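## Task

Take the foam cube off the desk and set it on the top surface of the low shelf. Open the hand and pull it away afterwards. The cube only counts if it stays there with no part of the robot supporting it. The robot must not topple or finish leaning, or the task fails.

## Robot and tools

ROBOT. A wheeled cart with two drive wheels, a pan/tilt head carrying head_camera, and two five-joint arms (left_arm, right_arm), each with a one-jaw gripper and a wrist camera (left_wrist_camera, right_wrist_camera). The base cannot move sideways. The cart's footprint is 0.53 m wide and spans x = -0.35 to 0.07 m. Loose objects may occasionally get a small outside nudge.

FRAMES. Base frame: origin on the floor between the drive wheels, x forward, y left, z up, in metres. The arm pan axes sit at x = -0.060, y = +0.155 (left) and -0.155 (right); each shoulder is 0.89 m high and 0.03 m out from its pan axis. Link lengths: upper arm 0.116, forearm 0.135, hand 0.162 m. A fixed-jaw tip reaches about 0.44 m from its pan axis at most, and no lower than 0.55 m above the floor. The reported left_hand and right_hand are the fixed-jaw tips in the base frame; a gripped object sits next to the tip on the swinging-jaw side. Hand axes: z along the fingers, y from swinging jaw toward fixed jaw. Odometry frame = base frame at the start; base_odometry counts wheel rotation, so slip looks like travel; heading is in radians, left positive, -3.142 to 3.142.

execute_actions. Argument "actions": a list holding one action or none (empty = just report). An action may contain "base", "joints", or both; they start together. "base" holds exactly one relative command from the current spot: {"translate_m": d}, metres, -1.4 to 1.4, positive forward; or {"rotate_rad": d}, radians, -3.2 to 3.2, positive counter-clockwise seen from above. "joints" is one object keyed by joint name, covering both arms and the head, each value an absolute target in radians: head_pan_rad (-3.2 to 3.2, 0 ahead, + left), head_tilt_rad (-0.76 to 1.45, 0 level, + down); per arm, with prefix left_arm_ or right_arm_: shoulder_pan_rad -1.919 to 1.919, shoulder_lift_rad -1.745 to 1.745, elbow_flex_rad -1.69 to 1.58, wrist_flex_rad -1.658 to 1.658, wrist_roll_rad -2.743 to 2.841, gripper_rad 0 to 1.919. Joints omitted keep chasing their previous target. Unknown keys or out-of-range numbers reject the whole call. "cameras": list of camera names or "all"; omitted/null gives all, [] gives none. Any single action ends within 15 s. Top speeds: base 0.20 m/s, turning 0.8 rad/s, arm joints 1.3 to 2.0 rad/s, head 1.5, jaw 2.0.

JOINT MEANINGS. Pan: 0 points left_arm left and right_arm right; positive turns clockwise from above; straight ahead is +1.571 (left) and -1.571 (right). Bend: with lift, elbow and wrist at 0 the upper arm is near vertical (0.24 rad outward) and forearm and fingers are horizontal; positive bends downward; the three summed give how far fingers point below horizontal (1.571 = vertical down, which requires the forearm no more than 0.08 rad above horizontal). Roll: -1.522 closes the jaws across the arm's plane with the fixed jaw on the left looking outward; 1.619 puts it on the right; 0.049 closes within the plane, fixed jaw below (level fingers) or toward the pan axis (fingers down). Jaw gap in metres at gripper angle 0/0.3/0.6/1/1.919: 0.003/0.026/0.049/0.076/0.106. The hand body juts about 0.08 m above level fingers when the fixed jaw is left, below when right, so keep it left when reaching over furniture. Commanding about 0.2 rad below the touching angle gives a firm squeeze; going lower adds nothing and may trip the jaw. A holding jaw reads off_target; done means empty or slack.

STOWING. Stowed left arm: pan -1.75, lift 0.05, elbow 1.35, wrist_flex -1.55, roll -1.52; right arm the same with pan 1.75. Stow in two steps: wrists (flex, roll) first, then the other three. Leaving stow, do not move the wrists first. Turning in place with stowed arms needs 0.44 m free radius; near a desk, turning or reversing can hook the cart's rear and tip it.

RESULTS. base_status and joint_status give each motion's outcome: done (base: wheels turned the commanded amount), off_target (stopped short, maybe still pushing: load sag, obstruction, or tripped motor), time_out (target dropped, holds position). "joint command not followed" with a cause means a self-collision check between the arm's own links or the two arms blocked that arm's targets (gripper still obeys); they may be retried each action until cleared. on_its_own lists uncommanded motion. A Motor temperatures line gives per-arm values in joint_positions order; MOTOR HOT appears from 55 °C, and at 70 °C an OVER-TEMPERATURE FAULT stops that arm, its joints report limit_stop_at_motor_heat and must be re-sent. A stop halts remaining motion calls in that reply.

SAG AND TRIPS. Loaded or extended joints settle below target; offset the next target upward by the observed sag. Joint readings have small errors, so hand positions may be off by a few cm. A joint stuck more than ~0.30 rad from target for ~2 s trips to 20% torque (the simulation runs on while you reply); reset by waiting until it stops moving, then commanding 0.2 rad from its reading on the side away from the failed target (or 0.04 rad beyond a range end; a jaw to its end). Set a blocked joint's target to its reading to stop pushing. Payload: ~0.4 kg at full reach, ~0.7 kg within 0.28 m of the pan axis, ~1 kg with both hands close in.

OTHER TOOLS. wait: seconds 0 to 10, no new command, returns state and images. zoom_image: camera name and region [x0, y0, x1, y1] in pixels of that camera's latest full image (644x476, origin top-left), at most 504 by 504. read_manual: section "licences" only; no motion. finished_scene: scene number; ends it irreversibly and reports success, so only call once the object rests in place unheld.

AVOID. Dropping, slamming or hard shoving objects; pulling or pushing that could tip the robot (pulls on things in front are worst); arms or hands striking or pressing each other.

Each tool is called after ">>>" by a JSON object that holds its "api" and its "payload".

## Session

>>> {"api": "execute_actions", "payload": {"actions": [{"joints":{"head_tilt_rad":0.6}}], "cameras": ["head_camera"]}}

Scene clock: 1.17 s.
Motor temperatures (°C, as the motors report them): left_arm=[30 30 30 35 29] | right_arm=[33 30 28 28 29]
base_odometry: x=+0.000 y=+0.000 heading=+0.000 (m, m, rad; odometry frame)
base_status: not commanded
joint_positions: head_pan_rad=-0.027 head_tilt_rad=+0.594 left_arm_shoulder_pan_rad=-1.751 left_arm_shoulder_lift_rad=+0.059 left_arm_elbow_flex_rad=+1.418 left_arm_wrist_flex_rad=-1.611 left_arm_wrist_roll_rad=-1.491 left_arm_gripper_rad=+1.920 right_arm_shoulder_pan_rad=+1.727 right_arm_shoulder_lift_rad=+0.057 right_arm_elbow_flex_rad=+1.408 right_arm_wrist_flex_rad=-1.504 right_arm_wrist_roll_rad=-1.517 right_arm_gripper_rad=+1.920
joint_status: all done
left_hand: x=-0.2966 y=+0.1039 z=+0.8919 quat_wxyz=(-0.056, -0.654, -0.070, +0.751) (m; base frame)
right_hand: x=-0.3028 y=-0.1245 z=+0.8771 quat_wxyz=(-0.058, +0.691, -0.053, -0.718) (m; base frame)
pictures: head_camera
camera_calibration (this result's frames):
head_camera: T_world_to_cam=[[-0.0495702, -0.998086, 0.036983, -0.0458187], [-0.550417, -0.00359902, -0.834882, 0.982922], [0.833417, -0.0617413, -0.549185, 0.660646], [0, 0, 0, 1]] pos_world=[-0.0118477, -0.00140424, 1.18514]
Images, in order (width x height): head_camera 644x476.

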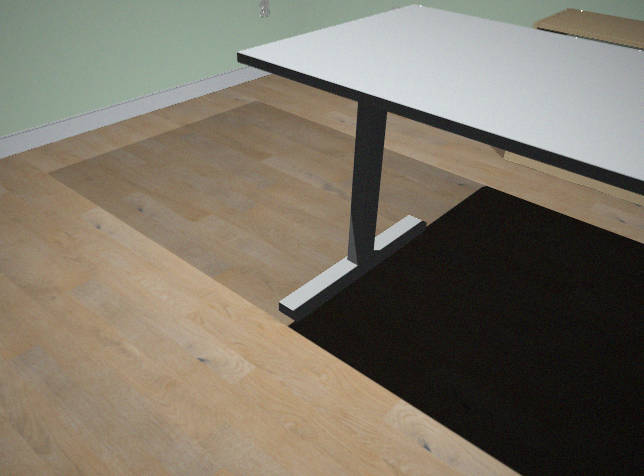

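>>> {"api": "execute_actions", "payload": {"actions": [{"joints":{"head_tilt_rad":0.35,"head_pan_rad":-0.6}}], "cameras": ["head_camera"]}}

Scene clock: 2.93 s.
Motor temperatures (°C, as the motors report them): left_arm=[30 30 30 35 29] | right_arm=[33 30 28 28 29]
base_odometry: x=+0.000 y=+0.000 heading=+0.000 (m, m, rad; odometry frame)
base_status: not commanded
joint_positions: head_pan_rad=-0.590 head_tilt_rad=+0.363 left_arm_shoulder_pan_rad=-1.751 left_arm_shoulder_lift_rad=+0.059 left_arm_elbow_flex_rad=+1.418 left_arm_wrist_flex_rad=-1.611 left_arm_wrist_roll_rad=-1.491 left_arm_gripper_rad=+1.920 right_arm_shoulder_pan_rad=+1.727 right_arm_shoulder_lift_rad=+0.057 right_arm_elbow_flex_rad=+1.408 right_arm_wrist_flex_rad=-1.504 right_arm_wrist_roll_rad=-1.517 right_arm_gripper_rad=+1.920
joint_status: all done
left_hand: x=-0.2966 y=+0.1039 z=+0.8919 quat_wxyz=(-0.056, -0.654, -0.070, +0.751) (m; base frame)
right_hand: x=-0.3028 y=-0.1245 z=+0.8771 quat_wxyz=(-0.058, +0.691, -0.053, -0.718) (m; base frame)
pictures: head_camera
camera_calibration (this result's frames):
head_camera: T_world_to_cam=[[-0.581443, -0.813006, 0.0307462, -0.0636382], [-0.296406, 0.176486, -0.938614, 1.11426], [0.757672, -0.554864, -0.343597, 0.420454], [0, 0, 0, 1]] pos_world=[-0.0252961, -0.0150945, 1.19228]
Images, in order (width x height): head_camera 644x476.

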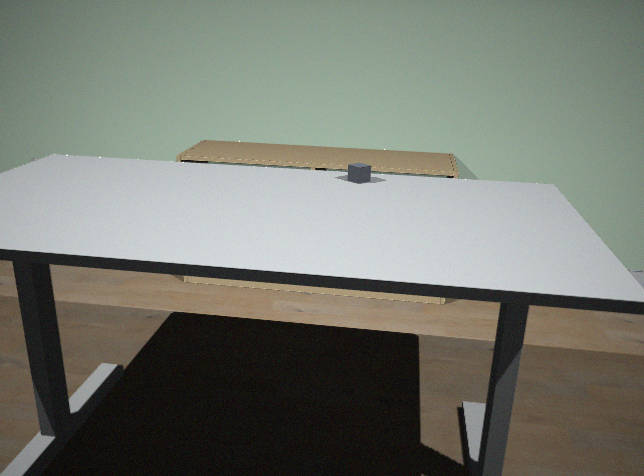

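>>> {"api": "execute_actions", "payload": {"actions": [{"base":{"rotate_rad":0.73}}], "cameras": []}}

>>> {"api": "execute_actions", "payload": {"actions": [{"base":{"translate_m":1.4}}], "cameras": []}}

>>> {"api": "execute_actions", "payload": {"actions": [{"base":{"translate_m":0.35},"joints":{"head_pan_rad":-1.5,"head_tilt_rad":0.5}}], "cameras": ["head_camera"]}}

Scene clock: 8.50 s.
Motor temperatures (°C, as the motors report them): left_arm=[30 30 30 35 29] | right_arm=[33 30 28 28 29]
base_odometry: x=-0.001 y=+0.000 heading=+0.729 (m, m, rad; odometry frame)
base_status: done
joint_positions: head_pan_rad=-0.590 head_tilt_rad=+0.363 left_arm_shoulder_pan_rad=-1.751 left_arm_shoulder_lift_rad=+0.059 left_arm_elbow_flex_rad=+1.418 left_arm_wrist_flex_rad=-1.611 left_arm_wrist_roll_rad=-1.491 left_arm_gripper_rad=+1.920 right_arm_shoulder_pan_rad=+1.727 right_arm_shoulder_lift_rad=+0.057 right_arm_elbow_flex_rad=+1.408 right_arm_wrist_flex_rad=-1.504 right_arm_wrist_roll_rad=-1.517 right_arm_gripper_rad=+1.920
joint_status: not commanded
left_hand: x=-0.2966 y=+0.1039 z=+0.8919 quat_wxyz=(-0.056, -0.654, -0.070, +0.751) (m; base frame)
right_hand: x=-0.3028 y=-0.1245 z=+0.8771 quat_wxyz=(-0.058, +0.691, -0.053, -0.718) (m; base frame)
pictures: none
No camera images: the call's "cameras" was empty. Leave "cameras" out to get every camera's image.

Scene clock: 16.33 s.
Motor temperatures (°C, as the motors report them): left_arm=[30 30 30 35 29] | right_arm=[33 30 28 28 29]
base_odometry: x=+1.043 y=+0.933 heading=+0.728 (m, m, rad; odometry frame)
base_status: done
joint_positions: head_pan_rad=-0.590 head_tilt_rad=+0.363 left_arm_shoulder_pan_rad=-1.751 left_arm_shoulder_lift_rad=+0.059 left_arm_elbow_flex_rad=+1.418 left_arm_wrist_flex_rad=-1.611 left_arm_wrist_roll_rad=-1.491 left_arm_gripper_rad=+1.920 right_arm_shoulder_pan_rad=+1.727 right_arm_shoulder_lift_rad=+0.057 right_arm_elbow_flex_rad=+1.408 right_arm_wrist_flex_rad=-1.504 right_arm_wrist_roll_rad=-1.517 right_arm_gripper_rad=+1.920
joint_status: not commanded
left_hand: x=-0.2966 y=+0.1039 z=+0.8919 quat_wxyz=(-0.056, -0.654, -0.070, +0.751) (m; base frame)
right_hand: x=-0.3028 y=-0.1245 z=+0.8771 quat_wxyz=(-0.058, +0.691, -0.053, -0.718) (m; base frame)
pictures: none
No camera images: the call's "cameras" was empty. Leave "cameras" out to get every camera's image.

Scene clock: 19.00 s.
Motor temperatures (°C, as the motors report them): left_arm=[30 30 30 35 29] | right_arm=[33 30 28 28 29]
base_odometry: x=+1.304 y=+1.166 heading=+0.728 (m, m, rad; odometry frame)
base_status: done
joint_positions: head_pan_rad=-1.490 head_tilt_rad=+0.494 left_arm_shoulder_pan_rad=-1.751 left_arm_shoulder_lift_rad=+0.059 left_arm_elbow_flex_rad=+1.418 left_arm_wrist_flex_rad=-1.611 left_arm_wrist_roll_rad=-1.491 left_arm_gripper_rad=+1.920 right_arm_shoulder_pan_rad=+1.727 right_arm_shoulder_lift_rad=+0.057 right_arm_elbow_flex_rad=+1.408 right_arm_wrist_flex_rad=-1.504 right_arm_wrist_roll_rad=-1.517 right_arm_gripper_rad=+1.920
joint_status: all done
left_hand: x=-0.2966 y=+0.1039 z=+0.8919 quat_wxyz=(-0.056, -0.654, -0.070, +0.751) (m; base frame)
right_hand: x=-0.3028 y=-0.1245 z=+0.8771 quat_wxyz=(-0.058, +0.691, -0.053, -0.718) (m; base frame)
pictures: head_camera
camera_calibration (this result's frames):
head_camera: T_world_to_cam=[[-0.997941, -0.0540705, 0.0344969, -0.0875307], [-0.055585, 0.460768, -0.885778, 1.06476], [0.0319994, -0.885872, -0.462825, 0.523579], [0, 0, 0, 1]] pos_world=[-0.0449199, -0.0315166, 1.18849]
Images, in order (width x height): head_camera 644x476.

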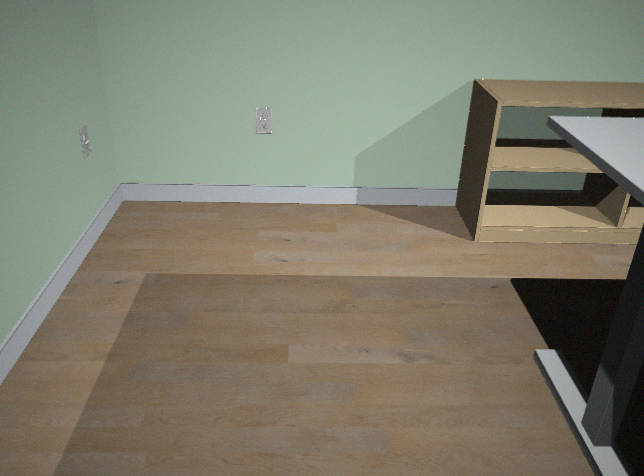

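>>> {"api": "execute_actions", "payload": {"actions": [{"base":{"rotate_rad":-1.54}}], "cameras": []}}

>>> {"api": "execute_actions", "payload": {"actions": [{"base":{"translate_m":1.4}}], "cameras": []}}

>>> {"api": "execute_actions", "payload": {"actions": [{"base":{"translate_m":0.42}}], "cameras": []}}

>>> {"api": "execute_actions", "payload": {"actions": [{"base":{"rotate_rad":-1.571},"joints":{"head_pan_rad":-0.3,"head_tilt_rad":0.5}}], "cameras": ["head_camera"]}}

Scene clock: 23.10 s.
Motor temperatures (°C, as the motors report them): left_arm=[30 30 30 35 29] | right_arm=[33 30 28 28 29]
base_odometry: x=+1.304 y=+1.166 heading=-0.811 (m, m, rad; odometry frame)
base_status: done
joint_positions: head_pan_rad=-1.490 head_tilt_rad=+0.494 left_arm_shoulder_pan_rad=-1.751 left_arm_shoulder_lift_rad=+0.059 left_arm_elbow_flex_rad=+1.418 left_arm_wrist_flex_rad=-1.611 left_arm_wrist_roll_rad=-1.491 left_arm_gripper_rad=+1.920 right_arm_shoulder_pan_rad=+1.727 right_arm_shoulder_lift_rad=+0.057 right_arm_elbow_flex_rad=+1.408 right_arm_wrist_flex_rad=-1.504 right_arm_wrist_roll_rad=-1.517 right_arm_gripper_rad=+1.920
joint_status: not commanded
left_hand: x=-0.2966 y=+0.1039 z=+0.8919 quat_wxyz=(-0.056, -0.654, -0.070, +0.751) (m; base frame)
right_hand: x=-0.3028 y=-0.1245 z=+0.8771 quat_wxyz=(-0.058, +0.691, -0.053, -0.718) (m; base frame)
pictures: none
No camera images: the call's "cameras" was empty. Leave "cameras" out to get every camera's image.

Scene clock: 30.93 s.
Motor temperatures (°C, as the motors report them): left_arm=[30 30 30 35 29] | right_arm=[33 30 28 28 29]
base_odometry: x=+2.268 y=+0.151 heading=-0.808 (m, m, rad; odometry frame)
base_status: done
joint_positions: head_pan_rad=-1.490 head_tilt_rad=+0.494 left_arm_shoulder_pan_rad=-1.751 left_arm_shoulder_lift_rad=+0.059 left_arm_elbow_flex_rad=+1.418 left_arm_wrist_flex_rad=-1.611 left_arm_wrist_roll_rad=-1.491 left_arm_gripper_rad=+1.920 right_arm_shoulder_pan_rad=+1.727 right_arm_shoulder_lift_rad=+0.057 right_arm_elbow_flex_rad=+1.408 right_arm_wrist_flex_rad=-1.504 right_arm_wrist_roll_rad=-1.517 right_arm_gripper_rad=+1.920
joint_status: not commanded
left_hand: x=-0.2966 y=+0.1039 z=+0.8919 quat_wxyz=(-0.056, -0.654, -0.070, +0.751) (m; base frame)
right_hand: x=-0.3028 y=-0.1245 z=+0.8771 quat_wxyz=(-0.058, +0.691, -0.053, -0.718) (m; base frame)
pictures: none
No camera images: the call's "cameras" was empty. Leave "cameras" out to get every camera's image.

Scene clock: 33.80 s.
Motor temperatures (°C, as the motors report them): left_arm=[30 30 30 35 29] | right_arm=[33 30 28 28 29]
base_odometry: x=+2.559 y=-0.152 heading=-0.806 (m, m, rad; odometry frame)
base_status: done
joint_positions: head_pan_rad=-1.490 head_tilt_rad=+0.494 left_arm_shoulder_pan_rad=-1.751 left_arm_shoulder_lift_rad=+0.059 left_arm_elbow_flex_rad=+1.418 left_arm_wrist_flex_rad=-1.611 left_arm_wrist_roll_rad=-1.491 left_arm_gripper_rad=+1.920 right_arm_shoulder_pan_rad=+1.727 right_arm_shoulder_lift_rad=+0.057 right_arm_elbow_flex_rad=+1.408 right_arm_wrist_flex_rad=-1.504 right_arm_wrist_roll_rad=-1.517 right_arm_gripper_rad=+1.920
joint_status: not commanded
left_hand: x=-0.2966 y=+0.1039 z=+0.8919 quat_wxyz=(-0.056, -0.654, -0.070, +0.751) (m; base frame)
right_hand: x=-0.3028 y=-0.1245 z=+0.8771 quat_wxyz=(-0.058, +0.691, -0.053, -0.718) (m; base frame)
pictures: none
No camera images: the call's "cameras" was empty. Leave "cameras" out to get every camera's image.

Scene clock: 36.47 s.
Motor temperatures (°C, as the motors report them): left_arm=[30 30 30 35 29] | right_arm=[33 30 28 28 29]
base_odometry: x=+2.559 y=-0.152 heading=-2.376 (m, m, rad; odometry frame)
base_status: done
joint_positions: head_pan_rad=-0.310 head_tilt_rad=+0.494 left_arm_shoulder_pan_rad=-1.751 left_arm_shoulder_lift_rad=+0.059 left_arm_elbow_flex_rad=+1.418 left_arm_wrist_flex_rad=-1.611 left_arm_wrist_roll_rad=-1.491 left_arm_gripper_rad=+1.920 right_arm_shoulder_pan_rad=+1.727 right_arm_shoulder_lift_rad=+0.057 right_arm_elbow_flex_rad=+1.408 right_arm_wrist_flex_rad=-1.504 right_arm_wrist_roll_rad=-1.517 right_arm_gripper_rad=+1.920
joint_status: all done
left_hand: x=-0.2966 y=+0.1039 z=+0.8919 quat_wxyz=(-0.056, -0.654, -0.070, +0.751) (m; base frame)
right_hand: x=-0.3028 y=-0.1245 z=+0.8771 quat_wxyz=(-0.058, +0.691, -0.053, -0.718) (m; base frame)
pictures: head_camera
camera_calibration (this result's frames):
head_camera: T_world_to_cam=[[-0.330031, -0.94334, 0.0344991, -0.0561414], [-0.447287, 0.124092, -0.88574, 1.04631], [0.831272, -0.307752, -0.462898, 0.561229], [0, 0, 0, 1]] pos_world=[-0.017063, -0.0100796, 1.18848]
Images, in order (width x height): head_camera 644x476.

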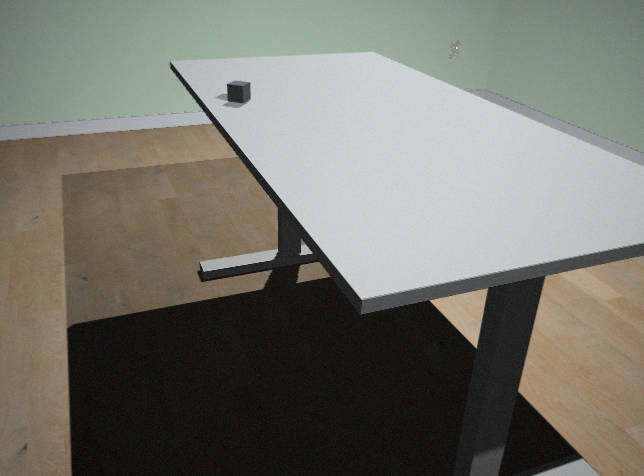

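>>> {"api": "execute_actions", "payload": {"actions": [{"base":{"rotate_rad":0.1}}], "cameras": []}}

>>> {"api": "execute_actions", "payload": {"actions": [{"base":{"translate_m":1.1}}], "cameras": []}}

>>> {"api": "execute_actions", "payload": {"actions": [{"base":{"rotate_rad":-0.1},"joints":{"head_pan_rad":-0.7,"head_tilt_rad":0.7}}], "cameras": ["head_camera"]}}

Scene clock: 39.57 s.
Motor temperatures (°C, as the motors report them): left_arm=[30 30 30 35 29] | right_arm=[33 30 28 28 29]
base_odometry: x=+2.558 y=-0.152 heading=-2.274 (m, m, rad; odometry frame)
base_status: done
joint_positions: head_pan_rad=-0.310 head_tilt_rad=+0.494 left_arm_shoulder_pan_rad=-1.751 left_arm_shoulder_lift_rad=+0.059 left_arm_elbow_flex_rad=+1.418 left_arm_wrist_flex_rad=-1.611 left_arm_wrist_roll_rad=-1.491 left_arm_gripper_rad=+1.920 right_arm_shoulder_pan_rad=+1.727 right_arm_shoulder_lift_rad=+0.057 right_arm_elbow_flex_rad=+1.408 right_arm_wrist_flex_rad=-1.504 right_arm_wrist_roll_rad=-1.517 right_arm_gripper_rad=+1.920
joint_status: not commanded
left_hand: x=-0.2966 y=+0.1039 z=+0.8919 quat_wxyz=(-0.056, -0.654, -0.070, +0.751) (m; base frame)
right_hand: x=-0.3028 y=-0.1245 z=+0.8771 quat_wxyz=(-0.058, +0.691, -0.053, -0.718) (m; base frame)
pictures: none
No camera images: the call's "cameras" was empty. Leave "cameras" out to get every camera's image.

Scene clock: 45.83 s.
Motor temperatures (°C, as the motors report them): left_arm=[30 30 30 35 29] | right_arm=[33 30 28 28 29]
base_odometry: x=+1.846 y=-0.990 heading=-2.273 (m, m, rad; odometry frame)
base_status: done
joint_positions: head_pan_rad=-0.310 head_tilt_rad=+0.494 left_arm_shoulder_pan_rad=-1.751 left_arm_shoulder_lift_rad=+0.059 left_arm_elbow_flex_rad=+1.418 left_arm_wrist_flex_rad=-1.611 left_arm_wrist_roll_rad=-1.491 left_arm_gripper_rad=+1.920 right_arm_shoulder_pan_rad=+1.727 right_arm_shoulder_lift_rad=+0.057 right_arm_elbow_flex_rad=+1.408 right_arm_wrist_flex_rad=-1.504 right_arm_wrist_roll_rad=-1.517 right_arm_gripper_rad=+1.920
joint_status: not commanded
left_hand: x=-0.2966 y=+0.1039 z=+0.8919 quat_wxyz=(-0.056, -0.654, -0.070, +0.751) (m; base frame)
right_hand: x=-0.3028 y=-0.1245 z=+0.8771 quat_wxyz=(-0.058, +0.691, -0.053, -0.718) (m; base frame)
pictures: none
No camera images: the call's "cameras" was empty. Leave "cameras" out to get every camera's image.

Scene clock: 46.87 s.
Motor temperatures (°C, as the motors report them): left_arm=[30 30 30 35 29] | right_arm=[33 30 28 28 29]
base_odometry: x=+1.845 y=-0.990 heading=-2.374 (m, m, rad; odometry frame)
base_status: done
joint_positions: head_pan_rad=-0.690 head_tilt_rad=+0.694 left_arm_shoulder_pan_rad=-1.751 left_arm_shoulder_lift_rad=+0.059 left_arm_elbow_flex_rad=+1.418 left_arm_wrist_flex_rad=-1.611 left_arm_wrist_roll_rad=-1.491 left_arm_gripper_rad=+1.920 right_arm_shoulder_pan_rad=+1.727 right_arm_shoulder_lift_rad=+0.057 right_arm_elbow_flex_rad=+1.408 right_arm_wrist_flex_rad=-1.504 right_arm_wrist_roll_rad=-1.517 right_arm_gripper_rad=+1.920
joint_status: all done
left_hand: x=-0.2966 y=+0.1039 z=+0.8919 quat_wxyz=(-0.056, -0.654, -0.070, +0.751) (m; base frame)
right_hand: x=-0.3028 y=-0.1245 z=+0.8771 quat_wxyz=(-0.058, +0.691, -0.053, -0.718) (m; base frame)
pictures: head_camera
camera_calibration (this result's frames):
head_camera: T_world_to_cam=[[-0.650703, -0.758325, 0.0390974, -0.0765057], [-0.498264, 0.387563, -0.775582, 0.917119], [0.57299, -0.524155, -0.630035, 0.741464], [0, 0, 0, 1]] pos_world=[-0.0176668, -0.0248159, 1.18144]
Images, in order (width x height): head_camera 644x476.

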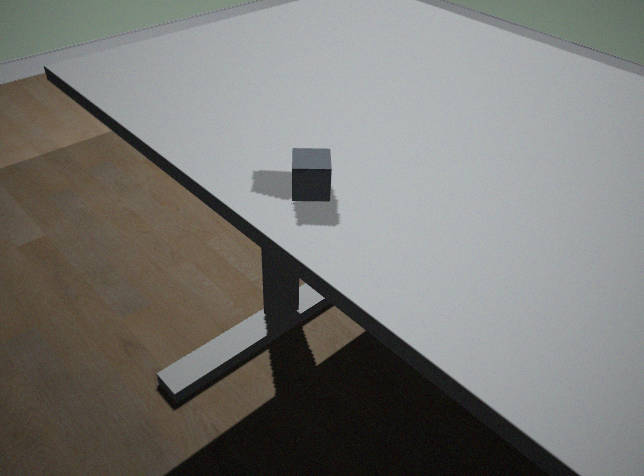

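>>> {"api": "execute_actions", "payload": {"actions": [{"base":{"translate_m":0.35},"joints":{"right_arm_shoulder_pan_rad":-0.62,"right_arm_shoulder_lift_rad":0.6,"right_arm_elbow_flex_rad":-0.6}}], "cameras": []}}

>>> {"api": "execute_actions", "payload": {"actions": [{"joints":{"right_arm_wrist_flex_rad":0.95,"right_arm_shoulder_lift_rad":0.8,"right_arm_elbow_flex_rad":-0.75,"head_pan_rad":-1.0,"head_tilt_rad":0.95}}]}}

Scene clock: 53.60 s.
Motor temperatures (°C, as the motors report them): left_arm=[30 30 30 35 29] | right_arm=[33 30 28 28 29]
base_odometry: x=+1.593 y=-1.233 heading=-2.375 (m, m, rad; odometry frame)
base_status: done
joint_positions: head_pan_rad=-0.690 head_tilt_rad=+0.694 left_arm_shoulder_pan_rad=-1.751 left_arm_shoulder_lift_rad=+0.059 left_arm_elbow_flex_rad=+1.418 left_arm_wrist_flex_rad=-1.611 left_arm_wrist_roll_rad=-1.491 left_arm_gripper_rad=+1.920 right_arm_shoulder_pan_rad=-0.612 right_arm_shoulder_lift_rad=+0.619 right_arm_elbow_flex_rad=-0.568 right_arm_wrist_flex_rad=-1.504 right_arm_wrist_roll_rad=-1.517 right_arm_gripper_rad=+1.920
joint_status: all done
left_hand: x=-0.2966 y=+0.1039 z=+0.8919 quat_wxyz=(-0.056, -0.654, -0.070, +0.751) (m; base frame)
right_hand: x=+0.1030 y=-0.3737 z=+1.1271 quat_wxyz=(+0.885, +0.027, +0.052, -0.463) (m; base frame)
pictures: none
No camera images: the call's "cameras" was empty. Leave "cameras" out to get every camera's image.

Scene clock: 55.97 s.
Motor temperatures (°C, as the motors report them): left_arm=[30 30 30 35 29] | right_arm=[33 30 28 28 29]
base_odometry: x=+1.593 y=-1.233 heading=-2.375 (m, m, rad; odometry frame)
base_status: not commanded
joint_positions: head_pan_rad=-0.990 head_tilt_rad=+0.945 left_arm_shoulder_pan_rad=-1.751 left_arm_shoulder_lift_rad=+0.059 left_arm_elbow_flex_rad=+1.418 left_arm_wrist_flex_rad=-1.611 left_arm_wrist_roll_rad=-1.491 left_arm_gripper_rad=+1.920 right_arm_shoulder_pan_rad=-0.612 right_arm_shoulder_lift_rad=+0.827 right_arm_elbow_flex_rad=-0.713 right_arm_wrist_flex_rad=+0.947 right_arm_wrist_roll_rad=-1.517 right_arm_gripper_rad=+1.920
joint_status: all done
left_hand: x=-0.2966 y=+0.1039 z=+0.8919 quat_wxyz=(-0.056, -0.654, -0.070, +0.751) (m; base frame)
right_hand: x=+0.1445 y=-0.4329 z=+0.7991 quat_wxyz=(+0.223, +0.444, +0.860, -0.117) (m; base frame)
pictures: head_camera, left_wrist_camera, right_wrist_camera
camera_calibration (this result's frames):
head_camera: T_world_to_cam=[[-0.840093, -0.540765, 0.0426243, -0.0894665], [-0.45619, 0.661813, -0.594891, 0.711121], [0.293487, -0.519209, -0.802676, 0.927037], [0, 0, 0, 1]] pos_world=[-0.0228272, -0.0376836, 1.17096]
right_wrist_camera: T_world_to_cam=[[-0.830724, -0.554869, 0.044927, -0.160915], [-0.554236, 0.831933, 0.0266455, 0.447626], [-0.052161, -0.00276511, -0.998635, 0.874274], [0, 0, 0, 1]] pos_world=[0.160018, -0.459264, 0.868382]
Images, in order (width x height): head_camera 644x476, left_wrist_camera 644x476, right_wrist_camera 644x476.

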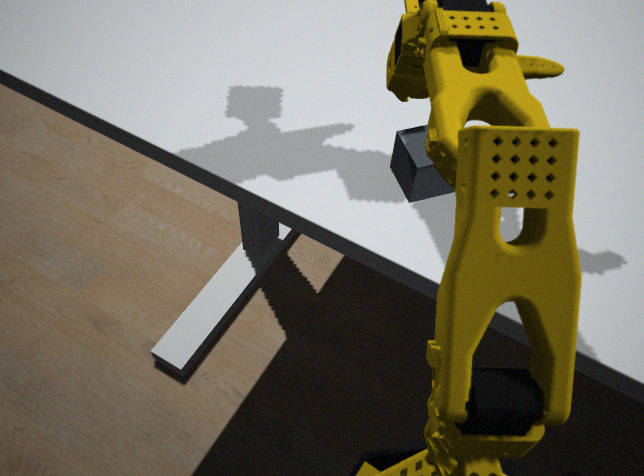

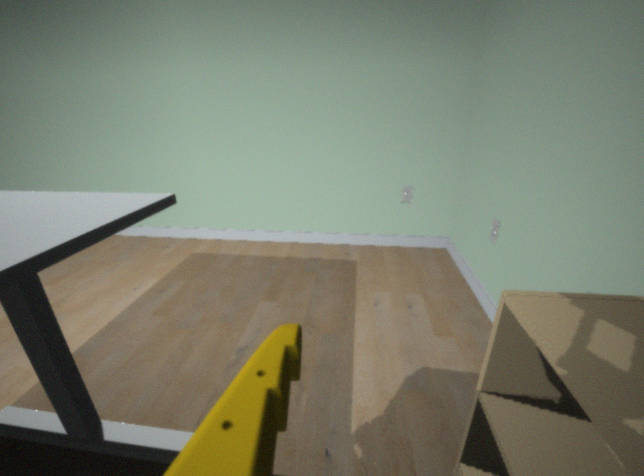

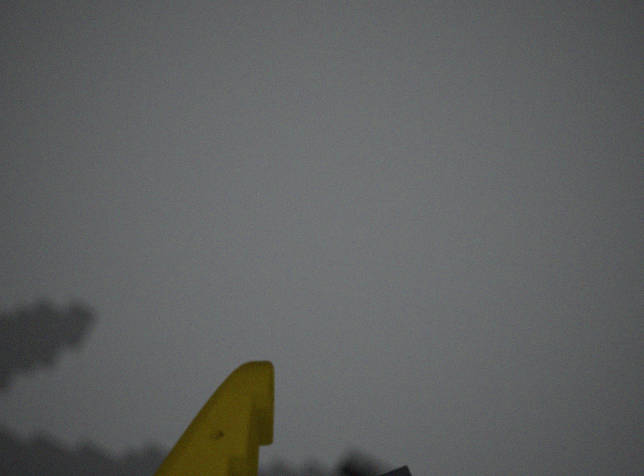

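>>> {"api": "execute_actions", "payload": {"actions": [{"joints":{"right_arm_wrist_flex_rad":0.5,"right_arm_shoulder_lift_rad":0.4,"right_arm_elbow_flex_rad":0.0}}], "cameras": ["right_wrist_camera"]}}

>>> {"api": "execute_actions", "payload": {"actions": [{"joints":{"right_arm_shoulder_lift_rad":0.58}}]}}

Scene clock: 59.43 s.
Motor temperatures (°C, as the motors report them): left_arm=[30 30 30 35 29] | right_arm=[33 30 28 28 29]
base_odometry: x=+1.593 y=-1.233 heading=-2.375 (m, m, rad; odometry frame)
base_status: not commanded
joint_positions: head_pan_rad=-0.990 head_tilt_rad=+0.945 left_arm_shoulder_pan_rad=-1.751 left_arm_shoulder_lift_rad=+0.059 left_arm_elbow_flex_rad=+1.418 left_arm_wrist_flex_rad=-1.611 left_arm_wrist_roll_rad=-1.491 left_arm_gripper_rad=+1.920 right_arm_shoulder_pan_rad=-0.612 right_arm_shoulder_lift_rad=+0.456 right_arm_elbow_flex_rad=+0.005 right_arm_wrist_flex_rad=+0.513 right_arm_wrist_roll_rad=-1.517 right_arm_gripper_rad=+1.920
joint_status: all done
left_hand: x=-0.2966 y=+0.1039 z=+0.8919 quat_wxyz=(-0.056, -0.654, -0.070, +0.751) (m; base frame)
right_hand: x=+0.1292 y=-0.4111 z=+0.7945 quat_wxyz=(+0.261, +0.439, +0.849, -0.136) (m; base frame)
pictures: right_wrist_camera
camera_calibration (this result's frames):
right_wrist_camera: T_world_to_cam=[[-0.832927, -0.55173, 0.0427391, -0.158008], [-0.553379, 0.830713, -0.060725, 0.489954], [-0.00200012, -0.0742305, -0.997239, 0.831949], [0, 0, 0, 1]] pos_world=[0.141185, -0.432432, 0.866157]
Images, in order (width x height): right_wrist_camera 644x476.

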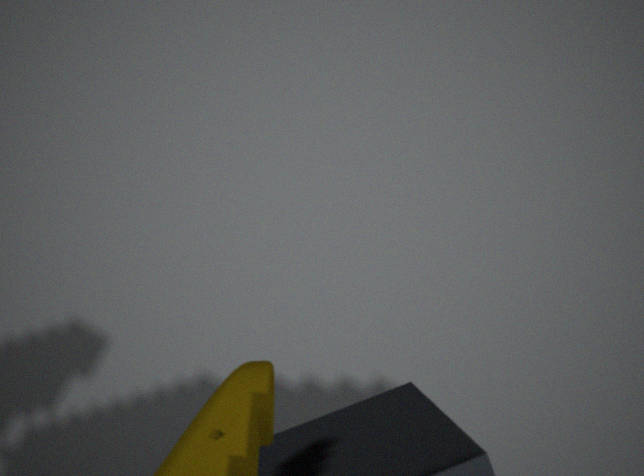

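Scene clock: 60.23 s.
Motor temperatures (°C, as the motors report them): left_arm=[30 30 30 35 29] | right_arm=[33 30 28 28 29]
base_odometry: x=+1.593 y=-1.233 heading=-2.375 (m, m, rad; odometry frame)
base_status: not commanded
joint_positions: head_pan_rad=-0.990 head_tilt_rad=+0.945 left_arm_shoulder_pan_rad=-1.751 left_arm_shoulder_lift_rad=+0.059 left_arm_elbow_flex_rad=+1.418 left_arm_wrist_flex_rad=-1.611 left_arm_wrist_roll_rad=-1.491 left_arm_gripper_rad=+1.920 right_arm_shoulder_pan_rad=-0.617 right_arm_shoulder_lift_rad=+0.530 right_arm_elbow_flex_rad=-0.020 right_arm_wrist_flex_rad=+0.490 right_arm_wrist_roll_rad=-1.517 right_arm_gripper_rad=+1.920
joint_status: all done
left_hand: x=-0.2966 y=+0.1039 z=+0.8919 quat_wxyz=(-0.056, -0.654, -0.070, +0.751) (m; base frame)
right_hand: x=+0.1303 y=-0.4102 z=+0.7805 quat_wxyz=(+0.250, +0.439, +0.853, -0.130) (m; base frame)
pictures: head_camera, left_wrist_camera, right_wrist_camera
camera_calibration (this result's frames):
head_camera: T_world_to_cam=[[-0.840108, -0.540742, 0.0426245, -0.0894673], [-0.456177, 0.661834, -0.594877, 0.711105], [0.293464, -0.519205, -0.802686, 0.927048], [0, 0, 0, 1]] pos_world=[-0.0228281, -0.0376846, 1.17096]
right_wrist_camera: T_world_to_cam=[[-0.829729, -0.556474, 0.0434266, -0.158847], [-0.557916, 0.829172, -0.0346855, 0.468629], [-0.0167066, -0.053008, -0.998454, 0.829611], [0, 0, 0, 1]] pos_world=[0.143515, -0.432993, 0.851482]
Images, in order (width x height): head_camera 644x476, left_wrist_camera 644x476, right_wrist_camera 644x476.

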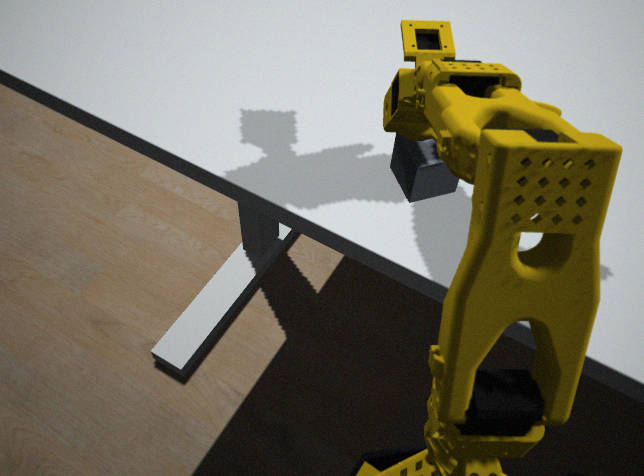

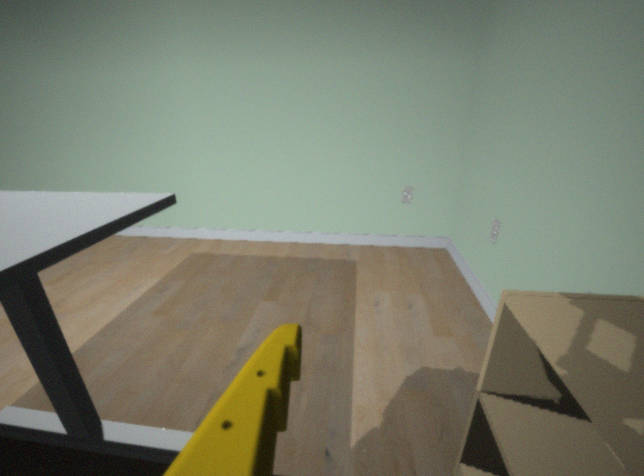

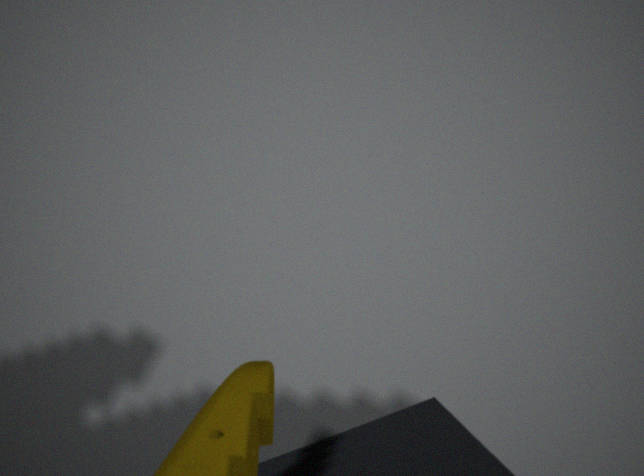

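>>> {"api": "execute_actions", "payload": {"actions": [{"joints":{"right_arm_shoulder_lift_rad":0.3,"right_arm_elbow_flex_rad":0.2,"right_arm_wrist_flex_rad":0.55,"right_arm_shoulder_pan_rad":-0.74,"right_arm_wrist_roll_rad":-1.2}}], "cameras": ["right_wrist_camera","head_camera"]}}

Scene clock: 63.23 s.
Motor temperatures (°C, as the motors report them): left_arm=[30 30 30 35 29] | right_arm=[33 30 28 28 29]
base_odometry: x=+1.593 y=-1.233 heading=-2.375 (m, m, rad; odometry frame)
base_status: not commanded
joint_positions: head_pan_rad=-0.990 head_tilt_rad=+0.945 left_arm_shoulder_pan_rad=-1.751 left_arm_shoulder_lift_rad=+0.059 left_arm_elbow_flex_rad=+1.418 left_arm_wrist_flex_rad=-1.611 left_arm_wrist_roll_rad=-1.491 left_arm_gripper_rad=+1.920 right_arm_shoulder_pan_rad=-0.730 right_arm_shoulder_lift_rad=+0.350 right_arm_elbow_flex_rad=+0.202 right_arm_wrist_flex_rad=+0.547 right_arm_wrist_roll_rad=-1.209 right_arm_gripper_rad=+1.920
joint_status: all done
left_hand: x=-0.2966 y=+0.1039 z=+0.8919 quat_wxyz=(-0.056, -0.654, -0.070, +0.751) (m; base frame)
right_hand: x=+0.1344 y=-0.3613 z=+0.7795 quat_wxyz=(+0.196, +0.254, +0.939, -0.127) (m; base frame)
pictures: head_camera, right_wrist_camera
camera_calibration (this result's frames):
head_camera: T_world_to_cam=[[-0.840113, -0.540734, 0.0426246, -0.0894677], [-0.456173, 0.661843, -0.594871, 0.711098], [0.293456, -0.519203, -0.802691, 0.927053], [0, 0, 0, 1]] pos_world=[-0.0228284, -0.037685, 1.17096]
right_wrist_camera: T_world_to_cam=[[-0.54283, -0.819593, 0.18331, -0.370876], [-0.82272, 0.562791, 0.0799899, 0.280305], [-0.168724, -0.107392, -0.979795, 0.817519], [0, 0, 0, 1]] pos_world=[0.167225, -0.373926, 0.846565]
Images, in order (width x height): head_camera 644x476, right_wrist_camera 644x476.

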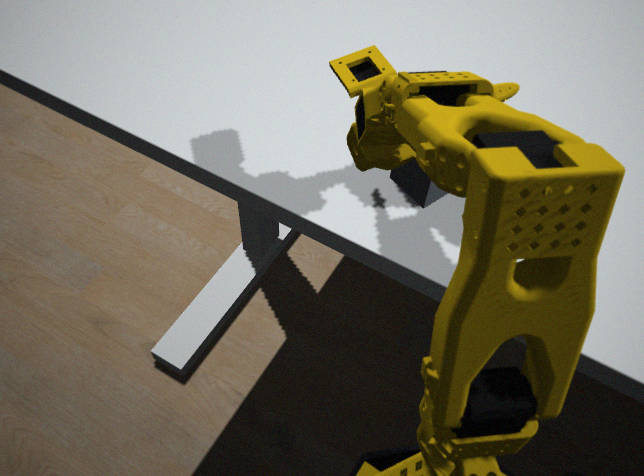

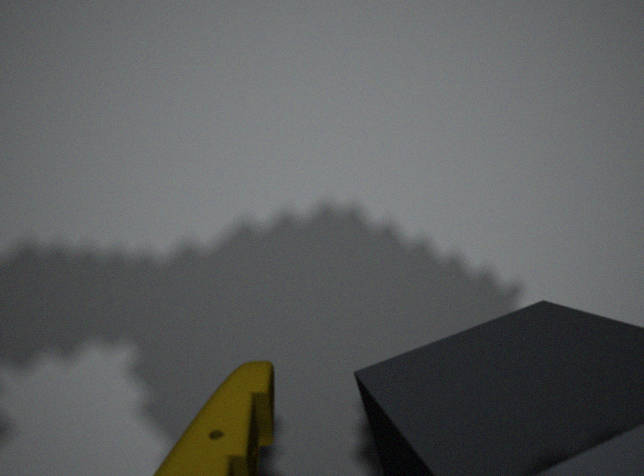

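>>> {"api": "execute_actions", "payload": {"actions": [{"joints":{"right_arm_shoulder_lift_rad":0.5,"right_arm_shoulder_pan_rad":-0.7}}], "cameras": ["right_wrist_camera"]}}

>>> {"api": "execute_actions", "payload": {"actions": [{"joints":{"right_arm_gripper_rad":0.45}}], "cameras": ["right_wrist_camera"]}}

Scene clock: 65.37 s.
Motor temperatures (°C, as the motors report them): left_arm=[30 30 30 35 29] | right_arm=[33 30 28 28 29]
base_odometry: x=+1.593 y=-1.233 heading=-2.375 (m, m, rad; odometry frame)
base_status: not commanded
joint_positions: head_pan_rad=-0.990 head_tilt_rad=+0.945 left_arm_shoulder_pan_rad=-1.751 left_arm_shoulder_lift_rad=+0.059 left_arm_elbow_flex_rad=+1.418 left_arm_wrist_flex_rad=-1.611 left_arm_wrist_roll_rad=-1.491 left_arm_gripper_rad=+1.920 right_arm_shoulder_pan_rad=-0.709 right_arm_shoulder_lift_rad=+0.438 right_arm_elbow_flex_rad=+0.193 right_arm_wrist_flex_rad=+0.547 right_arm_wrist_roll_rad=-1.209 right_arm_gripper_rad=+1.920
joint_status: all done
left_hand: x=-0.2966 y=+0.1039 z=+0.8919 quat_wxyz=(-0.056, -0.654, -0.070, +0.751) (m; base frame)
right_hand: x=+0.1242 y=-0.3587 z=+0.7594 quat_wxyz=(+0.162, +0.266, +0.944, -0.108) (m; base frame)
pictures: right_wrist_camera
camera_calibration (this result's frames):
right_wrist_camera: T_world_to_cam=[[-0.551476, -0.818047, 0.163317, -0.353803], [-0.804449, 0.573334, 0.155402, 0.21624], [-0.220761, -0.04568, -0.974258, 0.820775], [0, 0, 0, 1]] pos_world=[0.160035, -0.375912, 0.823824]
Images, in order (width x height): right_wrist_camera 644x476.

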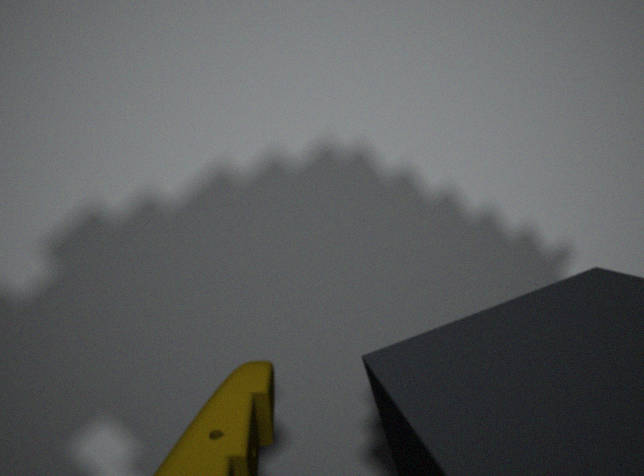

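Scene clock: 66.63 s.
Motor temperatures (°C, as the motors report them): left_arm=[30 30 30 35 29] | right_arm=[33 30 28 28 29]
base_odometry: x=+1.593 y=-1.233 heading=-2.375 (m, m, rad; odometry frame)
base_status: not commanded
joint_positions: head_pan_rad=-0.990 head_tilt_rad=+0.945 left_arm_shoulder_pan_rad=-1.751 left_arm_shoulder_lift_rad=+0.059 left_arm_elbow_flex_rad=+1.418 left_arm_wrist_flex_rad=-1.611 left_arm_wrist_roll_rad=-1.491 left_arm_gripper_rad=+1.920 right_arm_shoulder_pan_rad=-0.678 right_arm_shoulder_lift_rad=+0.421 right_arm_elbow_flex_rad=+0.153 right_arm_wrist_flex_rad=+0.539 right_arm_wrist_roll_rad=-1.201 right_arm_gripper_rad=+0.649
joint_status: right_arm_gripper_rad off_target (ended at +0.649, target +0.450)
left_hand: x=-0.2966 y=+0.1039 z=+0.8919 quat_wxyz=(-0.056, -0.654, -0.070, +0.751) (m; base frame)
right_hand: x=+0.1253 y=-0.3736 z=+0.7712 quat_wxyz=(+0.186, +0.275, +0.934, -0.129) (m; base frame)
pictures: right_wrist_camera
camera_calibration (this result's frames):
right_wrist_camera: T_world_to_cam=[[-0.577304, -0.795741, 0.183077, -0.370946], [-0.795402, 0.598723, 0.0941622, 0.279486], [-0.184541, -0.0912594, -0.978579, 0.813594], [0, 0, 0, 1]] pos_world=[0.158297, -0.388263, 0.83776]
Images, in order (width x height): right_wrist_camera 644x476.

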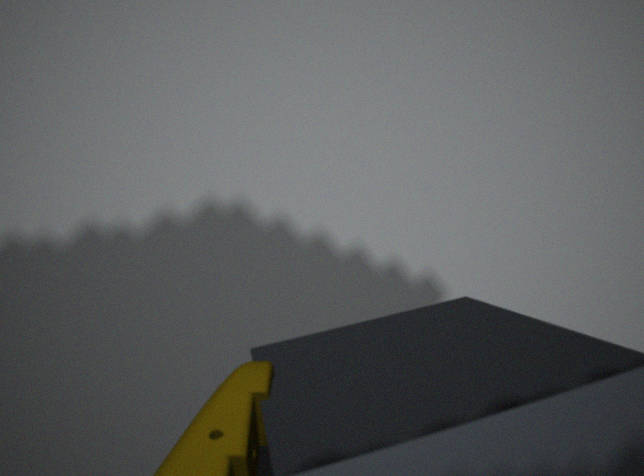

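>>> {"api": "execute_actions", "payload": {"actions": [{"joints":{"right_arm_shoulder_lift_rad":0.0,"right_arm_elbow_flex_rad":0.3,"head_pan_rad":0.9,"head_tilt_rad":1.1}}], "cameras": ["head_camera"]}}

>>> {"api": "execute_actions", "payload": {"actions": [{"joints":{"head_pan_rad":-1.0}}], "cameras": ["head_camera"]}}

Scene clock: 72.90 s.
Motor temperatures (°C, as the motors report them): left_arm=[30 30 30 35 29] | right_arm=[33 30 28 29 29]
base_odometry: x=+1.593 y=-1.233 heading=-2.375 (m, m, rad; odometry frame)
base_status: not commanded
joint_positions: head_pan_rad=+0.890 head_tilt_rad=+1.095 left_arm_shoulder_pan_rad=-1.751 left_arm_shoulder_lift_rad=+0.059 left_arm_elbow_flex_rad=+1.418 left_arm_wrist_flex_rad=-1.611 left_arm_wrist_roll_rad=-1.491 left_arm_gripper_rad=+1.920 right_arm_shoulder_pan_rad=-0.689 right_arm_shoulder_lift_rad=+0.050 right_arm_elbow_flex_rad=+0.307 right_arm_wrist_flex_rad=+0.548 right_arm_wrist_roll_rad=-1.201 right_arm_gripper_rad=+0.582
joint_status: all done
on_its_own: right_arm_gripper_rad moved -0.068 toward your old target +0.450
left_hand: x=-0.2966 y=+0.1039 z=+0.8919 quat_wxyz=(-0.056, -0.654, -0.070, +0.751) (m; base frame)
right_hand: x=+0.1294 y=-0.3737 z=+0.8349 quat_wxyz=(+0.269, +0.262, +0.908, -0.185) (m; base frame)
pictures: head_camera
camera_calibration (this result's frames):
head_camera: T_world_to_cam=[[0.774841, -0.63066, 0.0434694, -0.0145372], [-0.541947, -0.698099, -0.467922, 0.560949], [0.325445, 0.339007, -0.8827, 1.02065], [0, 0, 0, 1]] pos_world=[-0.0168963, 0.0364235, 1.16404]
Images, in order (width x height): head_camera 644x476.

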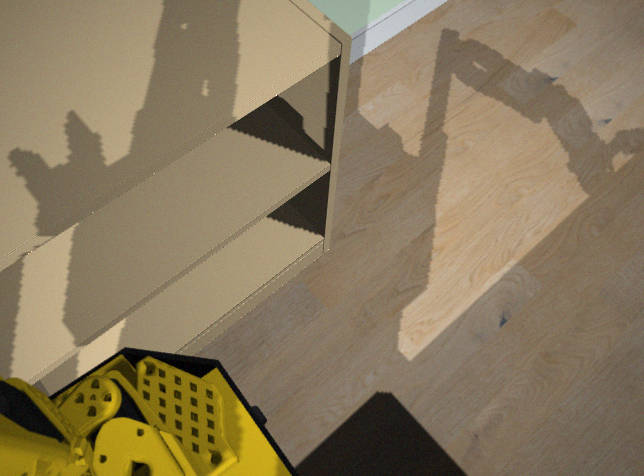

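Scene clock: 74.97 s.
Motor temperatures (°C, as the motors report them): left_arm=[30 30 30 35 29] | right_arm=[33 30 28 29 29]
base_odometry: x=+1.593 y=-1.233 heading=-2.375 (m, m, rad; odometry frame)
base_status: not commanded
joint_positions: head_pan_rad=-0.990 head_tilt_rad=+1.095 left_arm_shoulder_pan_rad=-1.751 left_arm_shoulder_lift_rad=+0.059 left_arm_elbow_flex_rad=+1.418 left_arm_wrist_flex_rad=-1.611 left_arm_wrist_roll_rad=-1.491 left_arm_gripper_rad=+1.920 right_arm_shoulder_pan_rad=-0.689 right_arm_shoulder_lift_rad=+0.050 right_arm_elbow_flex_rad=+0.307 right_arm_wrist_flex_rad=+0.548 right_arm_wrist_roll_rad=-1.201 right_arm_gripper_rad=+0.582
joint_status: all done
left_hand: x=-0.2966 y=+0.1039 z=+0.8919 quat_wxyz=(-0.056, -0.654, -0.070, +0.751) (m; base frame)
right_hand: x=+0.1294 y=-0.3737 z=+0.8349 quat_wxyz=(+0.269, +0.262, +0.908, -0.185) (m; base frame)
pictures: head_camera
camera_calibration (this result's frames):
head_camera: T_world_to_cam=[[-0.836537, -0.546183, 0.0434694, -0.090272], [-0.500076, 0.728679, -0.467922, 0.562917], [0.223896, -0.413172, -0.8827, 1.01587], [0, 0, 0, 1]] pos_world=[-0.0214645, -0.0397598, 1.16404]
Images, in order (width x height): head_camera 644x476.

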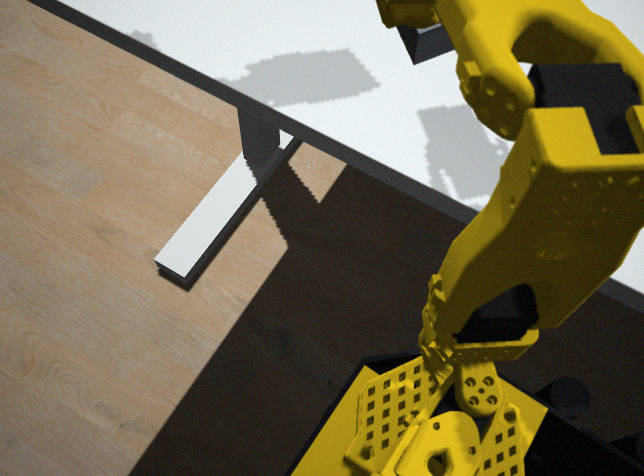

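>>> {"api": "execute_actions", "payload": {"actions": [{"base":{"translate_m":1.35},"joints":{"head_pan_rad":0,"head_tilt_rad":0.6}}], "cameras": ["head_camera"]}}

>>> {"api": "execute_actions", "payload": {"actions": [{"base":{"rotate_rad":3.14}}], "cameras": ["head_camera"]}}

Scene clock: 85.03 s.
Motor temperatures (°C, as the motors report them): left_arm=[30 30 30 35 29] | right_arm=[33 30 28 29 29]
base_odometry: x=+0.622 y=-2.171 heading=-2.373 (m, m, rad; odometry frame)
base_status: done
joint_positions: head_pan_rad=-0.010 head_tilt_rad=+0.614 left_arm_shoulder_pan_rad=-1.751 left_arm_shoulder_lift_rad=+0.059 left_arm_elbow_flex_rad=+1.418 left_arm_wrist_flex_rad=-1.611 left_arm_wrist_roll_rad=-1.491 left_arm_gripper_rad=+1.920 right_arm_shoulder_pan_rad=-0.690 right_arm_shoulder_lift_rad=+0.048 right_arm_elbow_flex_rad=+0.307 right_arm_wrist_flex_rad=+0.548 right_arm_wrist_roll_rad=-1.201 right_arm_gripper_rad=+0.582
joint_status: all done
left_hand: x=-0.2966 y=+0.1039 z=+0.8919 quat_wxyz=(-0.056, -0.654, -0.070, +0.751) (m; base frame)
right_hand: x=+0.1298 y=-0.3735 z=+0.8353 quat_wxyz=(+0.270, +0.261, +0.908, -0.185) (m; base frame)
pictures: head_camera
camera_calibration (this result's frames):
head_camera: T_world_to_cam=[[-0.0322134, -0.99878, 0.0374343, -0.0455224], [-0.566846, -0.012591, -0.823727, 0.969311], [0.823193, -0.0477545, -0.565749, 0.679231], [0, 0, 0, 1]] pos_world=[-0.0111545, -0.000825911, 1.18443]
Images, in order (width x height): head_camera 644x476.

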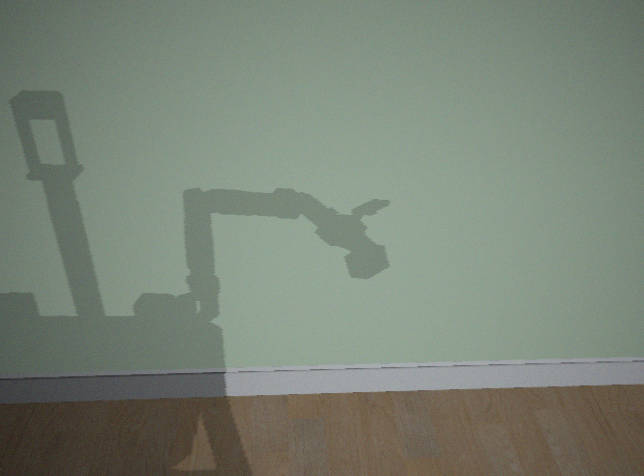

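Scene clock: 89.63 s.
Motor temperatures (°C, as the motors report them): left_arm=[30 30 30 35 29] | right_arm=[33 30 28 29 29]
base_odometry: x=+0.622 y=-2.170 heading=+0.767 (m, m, rad; odometry frame)
base_status: done
joint_positions: head_pan_rad=-0.010 head_tilt_rad=+0.614 left_arm_shoulder_pan_rad=-1.751 left_arm_shoulder_lift_rad=+0.059 left_arm_elbow_flex_rad=+1.418 left_arm_wrist_flex_rad=-1.611 left_arm_wrist_roll_rad=-1.491 left_arm_gripper_rad=+1.920 right_arm_shoulder_pan_rad=-0.692 right_arm_shoulder_lift_rad=+0.048 right_arm_elbow_flex_rad=+0.307 right_arm_wrist_flex_rad=+0.548 right_arm_wrist_roll_rad=-1.201 right_arm_gripper_rad=+0.581
joint_status: not commanded
left_hand: x=-0.2966 y=+0.1039 z=+0.8919 quat_wxyz=(-0.056, -0.654, -0.070, +0.751) (m; base frame)
right_hand: x=+0.1301 y=-0.3732 z=+0.8353 quat_wxyz=(+0.270, +0.260, +0.908, -0.185) (m; base frame)
pictures: head_camera
camera_calibration (this result's frames):
head_camera: T_world_to_cam=[[-0.0321399, -0.998782, 0.0374343, -0.045519], [-0.566846, -0.0126327, -0.823727, 0.969311], [0.823197, -0.047694, -0.565749, 0.679231], [0, 0, 0, 1]] pos_world=[-0.0111544, -0.000823275, 1.18443]
Images, in order (width x height): head_camera 644x476.

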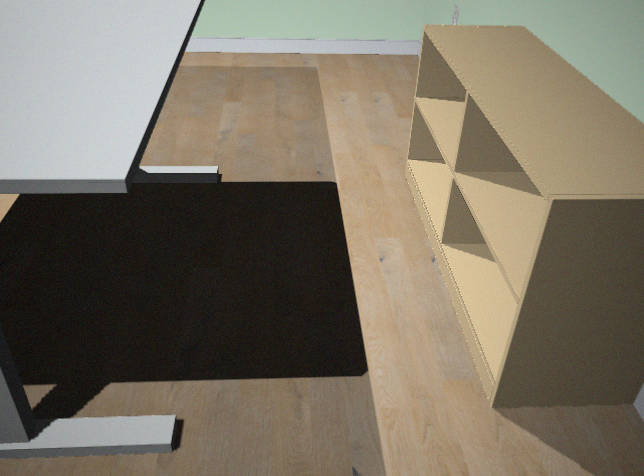

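Drive in with the arm pointing right and extended.

>>> {"api": "execute_actions", "payload": {"actions": [{"base":{"translate_m":1.3},"joints":{"right_arm_shoulder_pan_rad":0,"right_arm_shoulder_lift_rad":0.6,"right_arm_elbow_flex_rad":-0.5,"right_arm_wrist_flex_rad":0.9,"head_pan_rad":-1.4,"head_tilt_rad":0.9}}], "cameras": ["head_camera"]}}

Scene clock: 97.87 s.
Motor temperatures (°C, as the motors report them): left_arm=[30 30 30 35 29] | right_arm=[33 30 28 29 29]
base_odometry: x=+1.557 y=-1.267 heading=+0.767 (m, m, rad; odometry frame)
base_status: done
joint_positions: head_pan_rad=-1.390 head_tilt_rad=+0.895 left_arm_shoulder_pan_rad=-1.751 left_arm_shoulder_lift_rad=+0.059 left_arm_elbow_flex_rad=+1.418 left_arm_wrist_flex_rad=-1.611 left_arm_wrist_roll_rad=-1.491 left_arm_gripper_rad=+1.920 right_arm_shoulder_pan_rad=-0.009 right_arm_shoulder_lift_rad=+0.623 right_arm_elbow_flex_rad=-0.462 right_arm_wrist_flex_rad=+0.898 right_arm_wrist_roll_rad=-1.201 right_arm_gripper_rad=+0.581
joint_status: all done
left_hand: x=-0.2966 y=+0.1039 z=+0.8919 quat_wxyz=(-0.056, -0.654, -0.070, +0.751) (m; base frame)
right_hand: x=-0.0497 y=-0.4839 z=+0.8111 quat_wxyz=(+0.149, +0.563, +0.787, -0.204) (m; base frame)
pictures: head_camera
camera_calibration (this result's frames):
head_camera: T_world_to_cam=[[-0.984762, -0.168729, 0.0421279, -0.0956945], [-0.156836, 0.756964, -0.634356, 0.770615], [0.0751451, -0.631297, -0.771892, 0.881343], [0, 0, 0, 1]] pos_world=[-0.0396047, -0.0430853, 1.17318]
Images, in order (width x height): head_camera 644x476.

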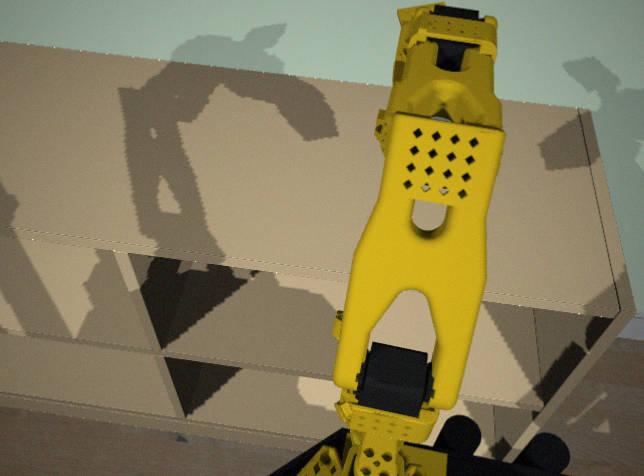

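>>> {"api": "execute_actions", "payload": {"actions": [{"joints":{"right_arm_shoulder_pan_rad":-0.3,"right_arm_shoulder_lift_rad":1.2,"right_arm_elbow_flex_rad":-0.9,"right_arm_wrist_flex_rad":0.5,"head_pan_rad":-1.0}}], "cameras": ["head_camera","right_wrist_camera"]}}

Scene clock: 100.20 s.
Motor temperatures (°C, as the motors report them): left_arm=[30 30 30 35 29] | right_arm=[33 30 29 29 29]
base_odometry: x=+1.557 y=-1.267 heading=+0.767 (m, m, rad; odometry frame)
base_status: not commanded
joint_positions: head_pan_rad=-1.010 head_tilt_rad=+0.895 left_arm_shoulder_pan_rad=-1.751 left_arm_shoulder_lift_rad=+0.059 left_arm_elbow_flex_rad=+1.418 left_arm_wrist_flex_rad=-1.611 left_arm_wrist_roll_rad=-1.491 left_arm_gripper_rad=+1.920 right_arm_shoulder_pan_rad=-0.290 right_arm_shoulder_lift_rad=+1.231 right_arm_elbow_flex_rad=-0.861 right_arm_wrist_flex_rad=+0.515 right_arm_wrist_roll_rad=-1.201 right_arm_gripper_rad=+0.581
joint_status: all done
left_hand: x=-0.2966 y=+0.1039 z=+0.8919 quat_wxyz=(-0.056, -0.654, -0.070, +0.751) (m; base frame)
right_hand: x=+0.0536 y=-0.5104 z=+0.7352 quat_wxyz=(+0.234, +0.435, +0.835, -0.241) (m; base frame)
pictures: head_camera, right_wrist_camera
camera_calibration (this result's frames):
head_camera: T_world_to_cam=[[-0.851869, -0.522058, 0.0421279, -0.0894485], [-0.426495, 0.644743, -0.634356, 0.757941], [0.304009, -0.558356, -0.771892, 0.8921], [0, 0, 0, 1]] pos_world=[-0.0241468, -0.0372662, 1.17318]
right_wrist_camera: T_world_to_cam=[[-0.849272, -0.471921, 0.2367, -0.374255], [-0.508599, 0.851589, -0.126979, 0.584031], [-0.141647, -0.228226, -0.963249, 0.669216], [0, 0, 0, 1]] pos_world=[0.0739858, -0.521241, 0.807369]
Images, in order (width x height): head_camera 644x476, right_wrist_camera 644x476.

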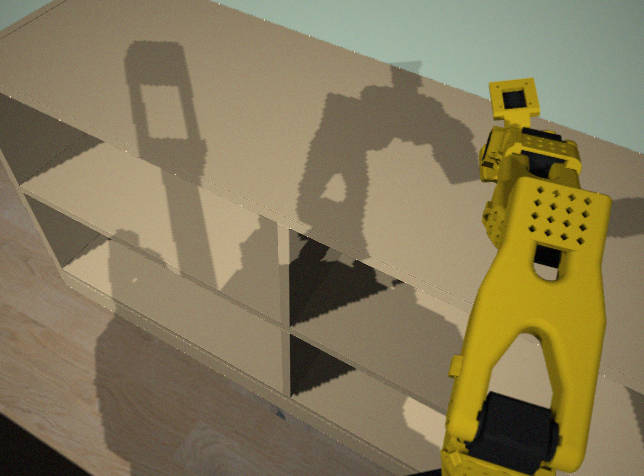

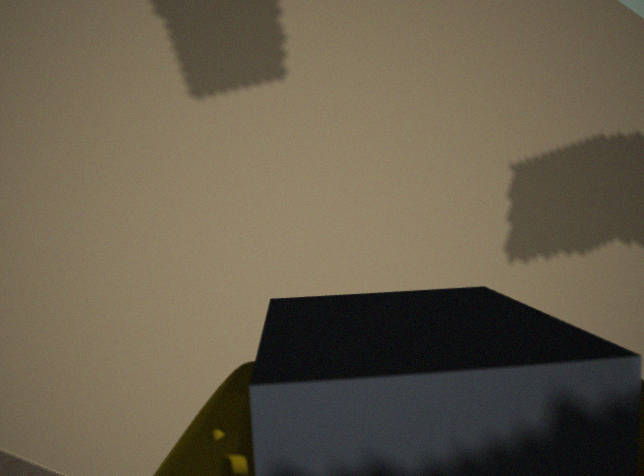

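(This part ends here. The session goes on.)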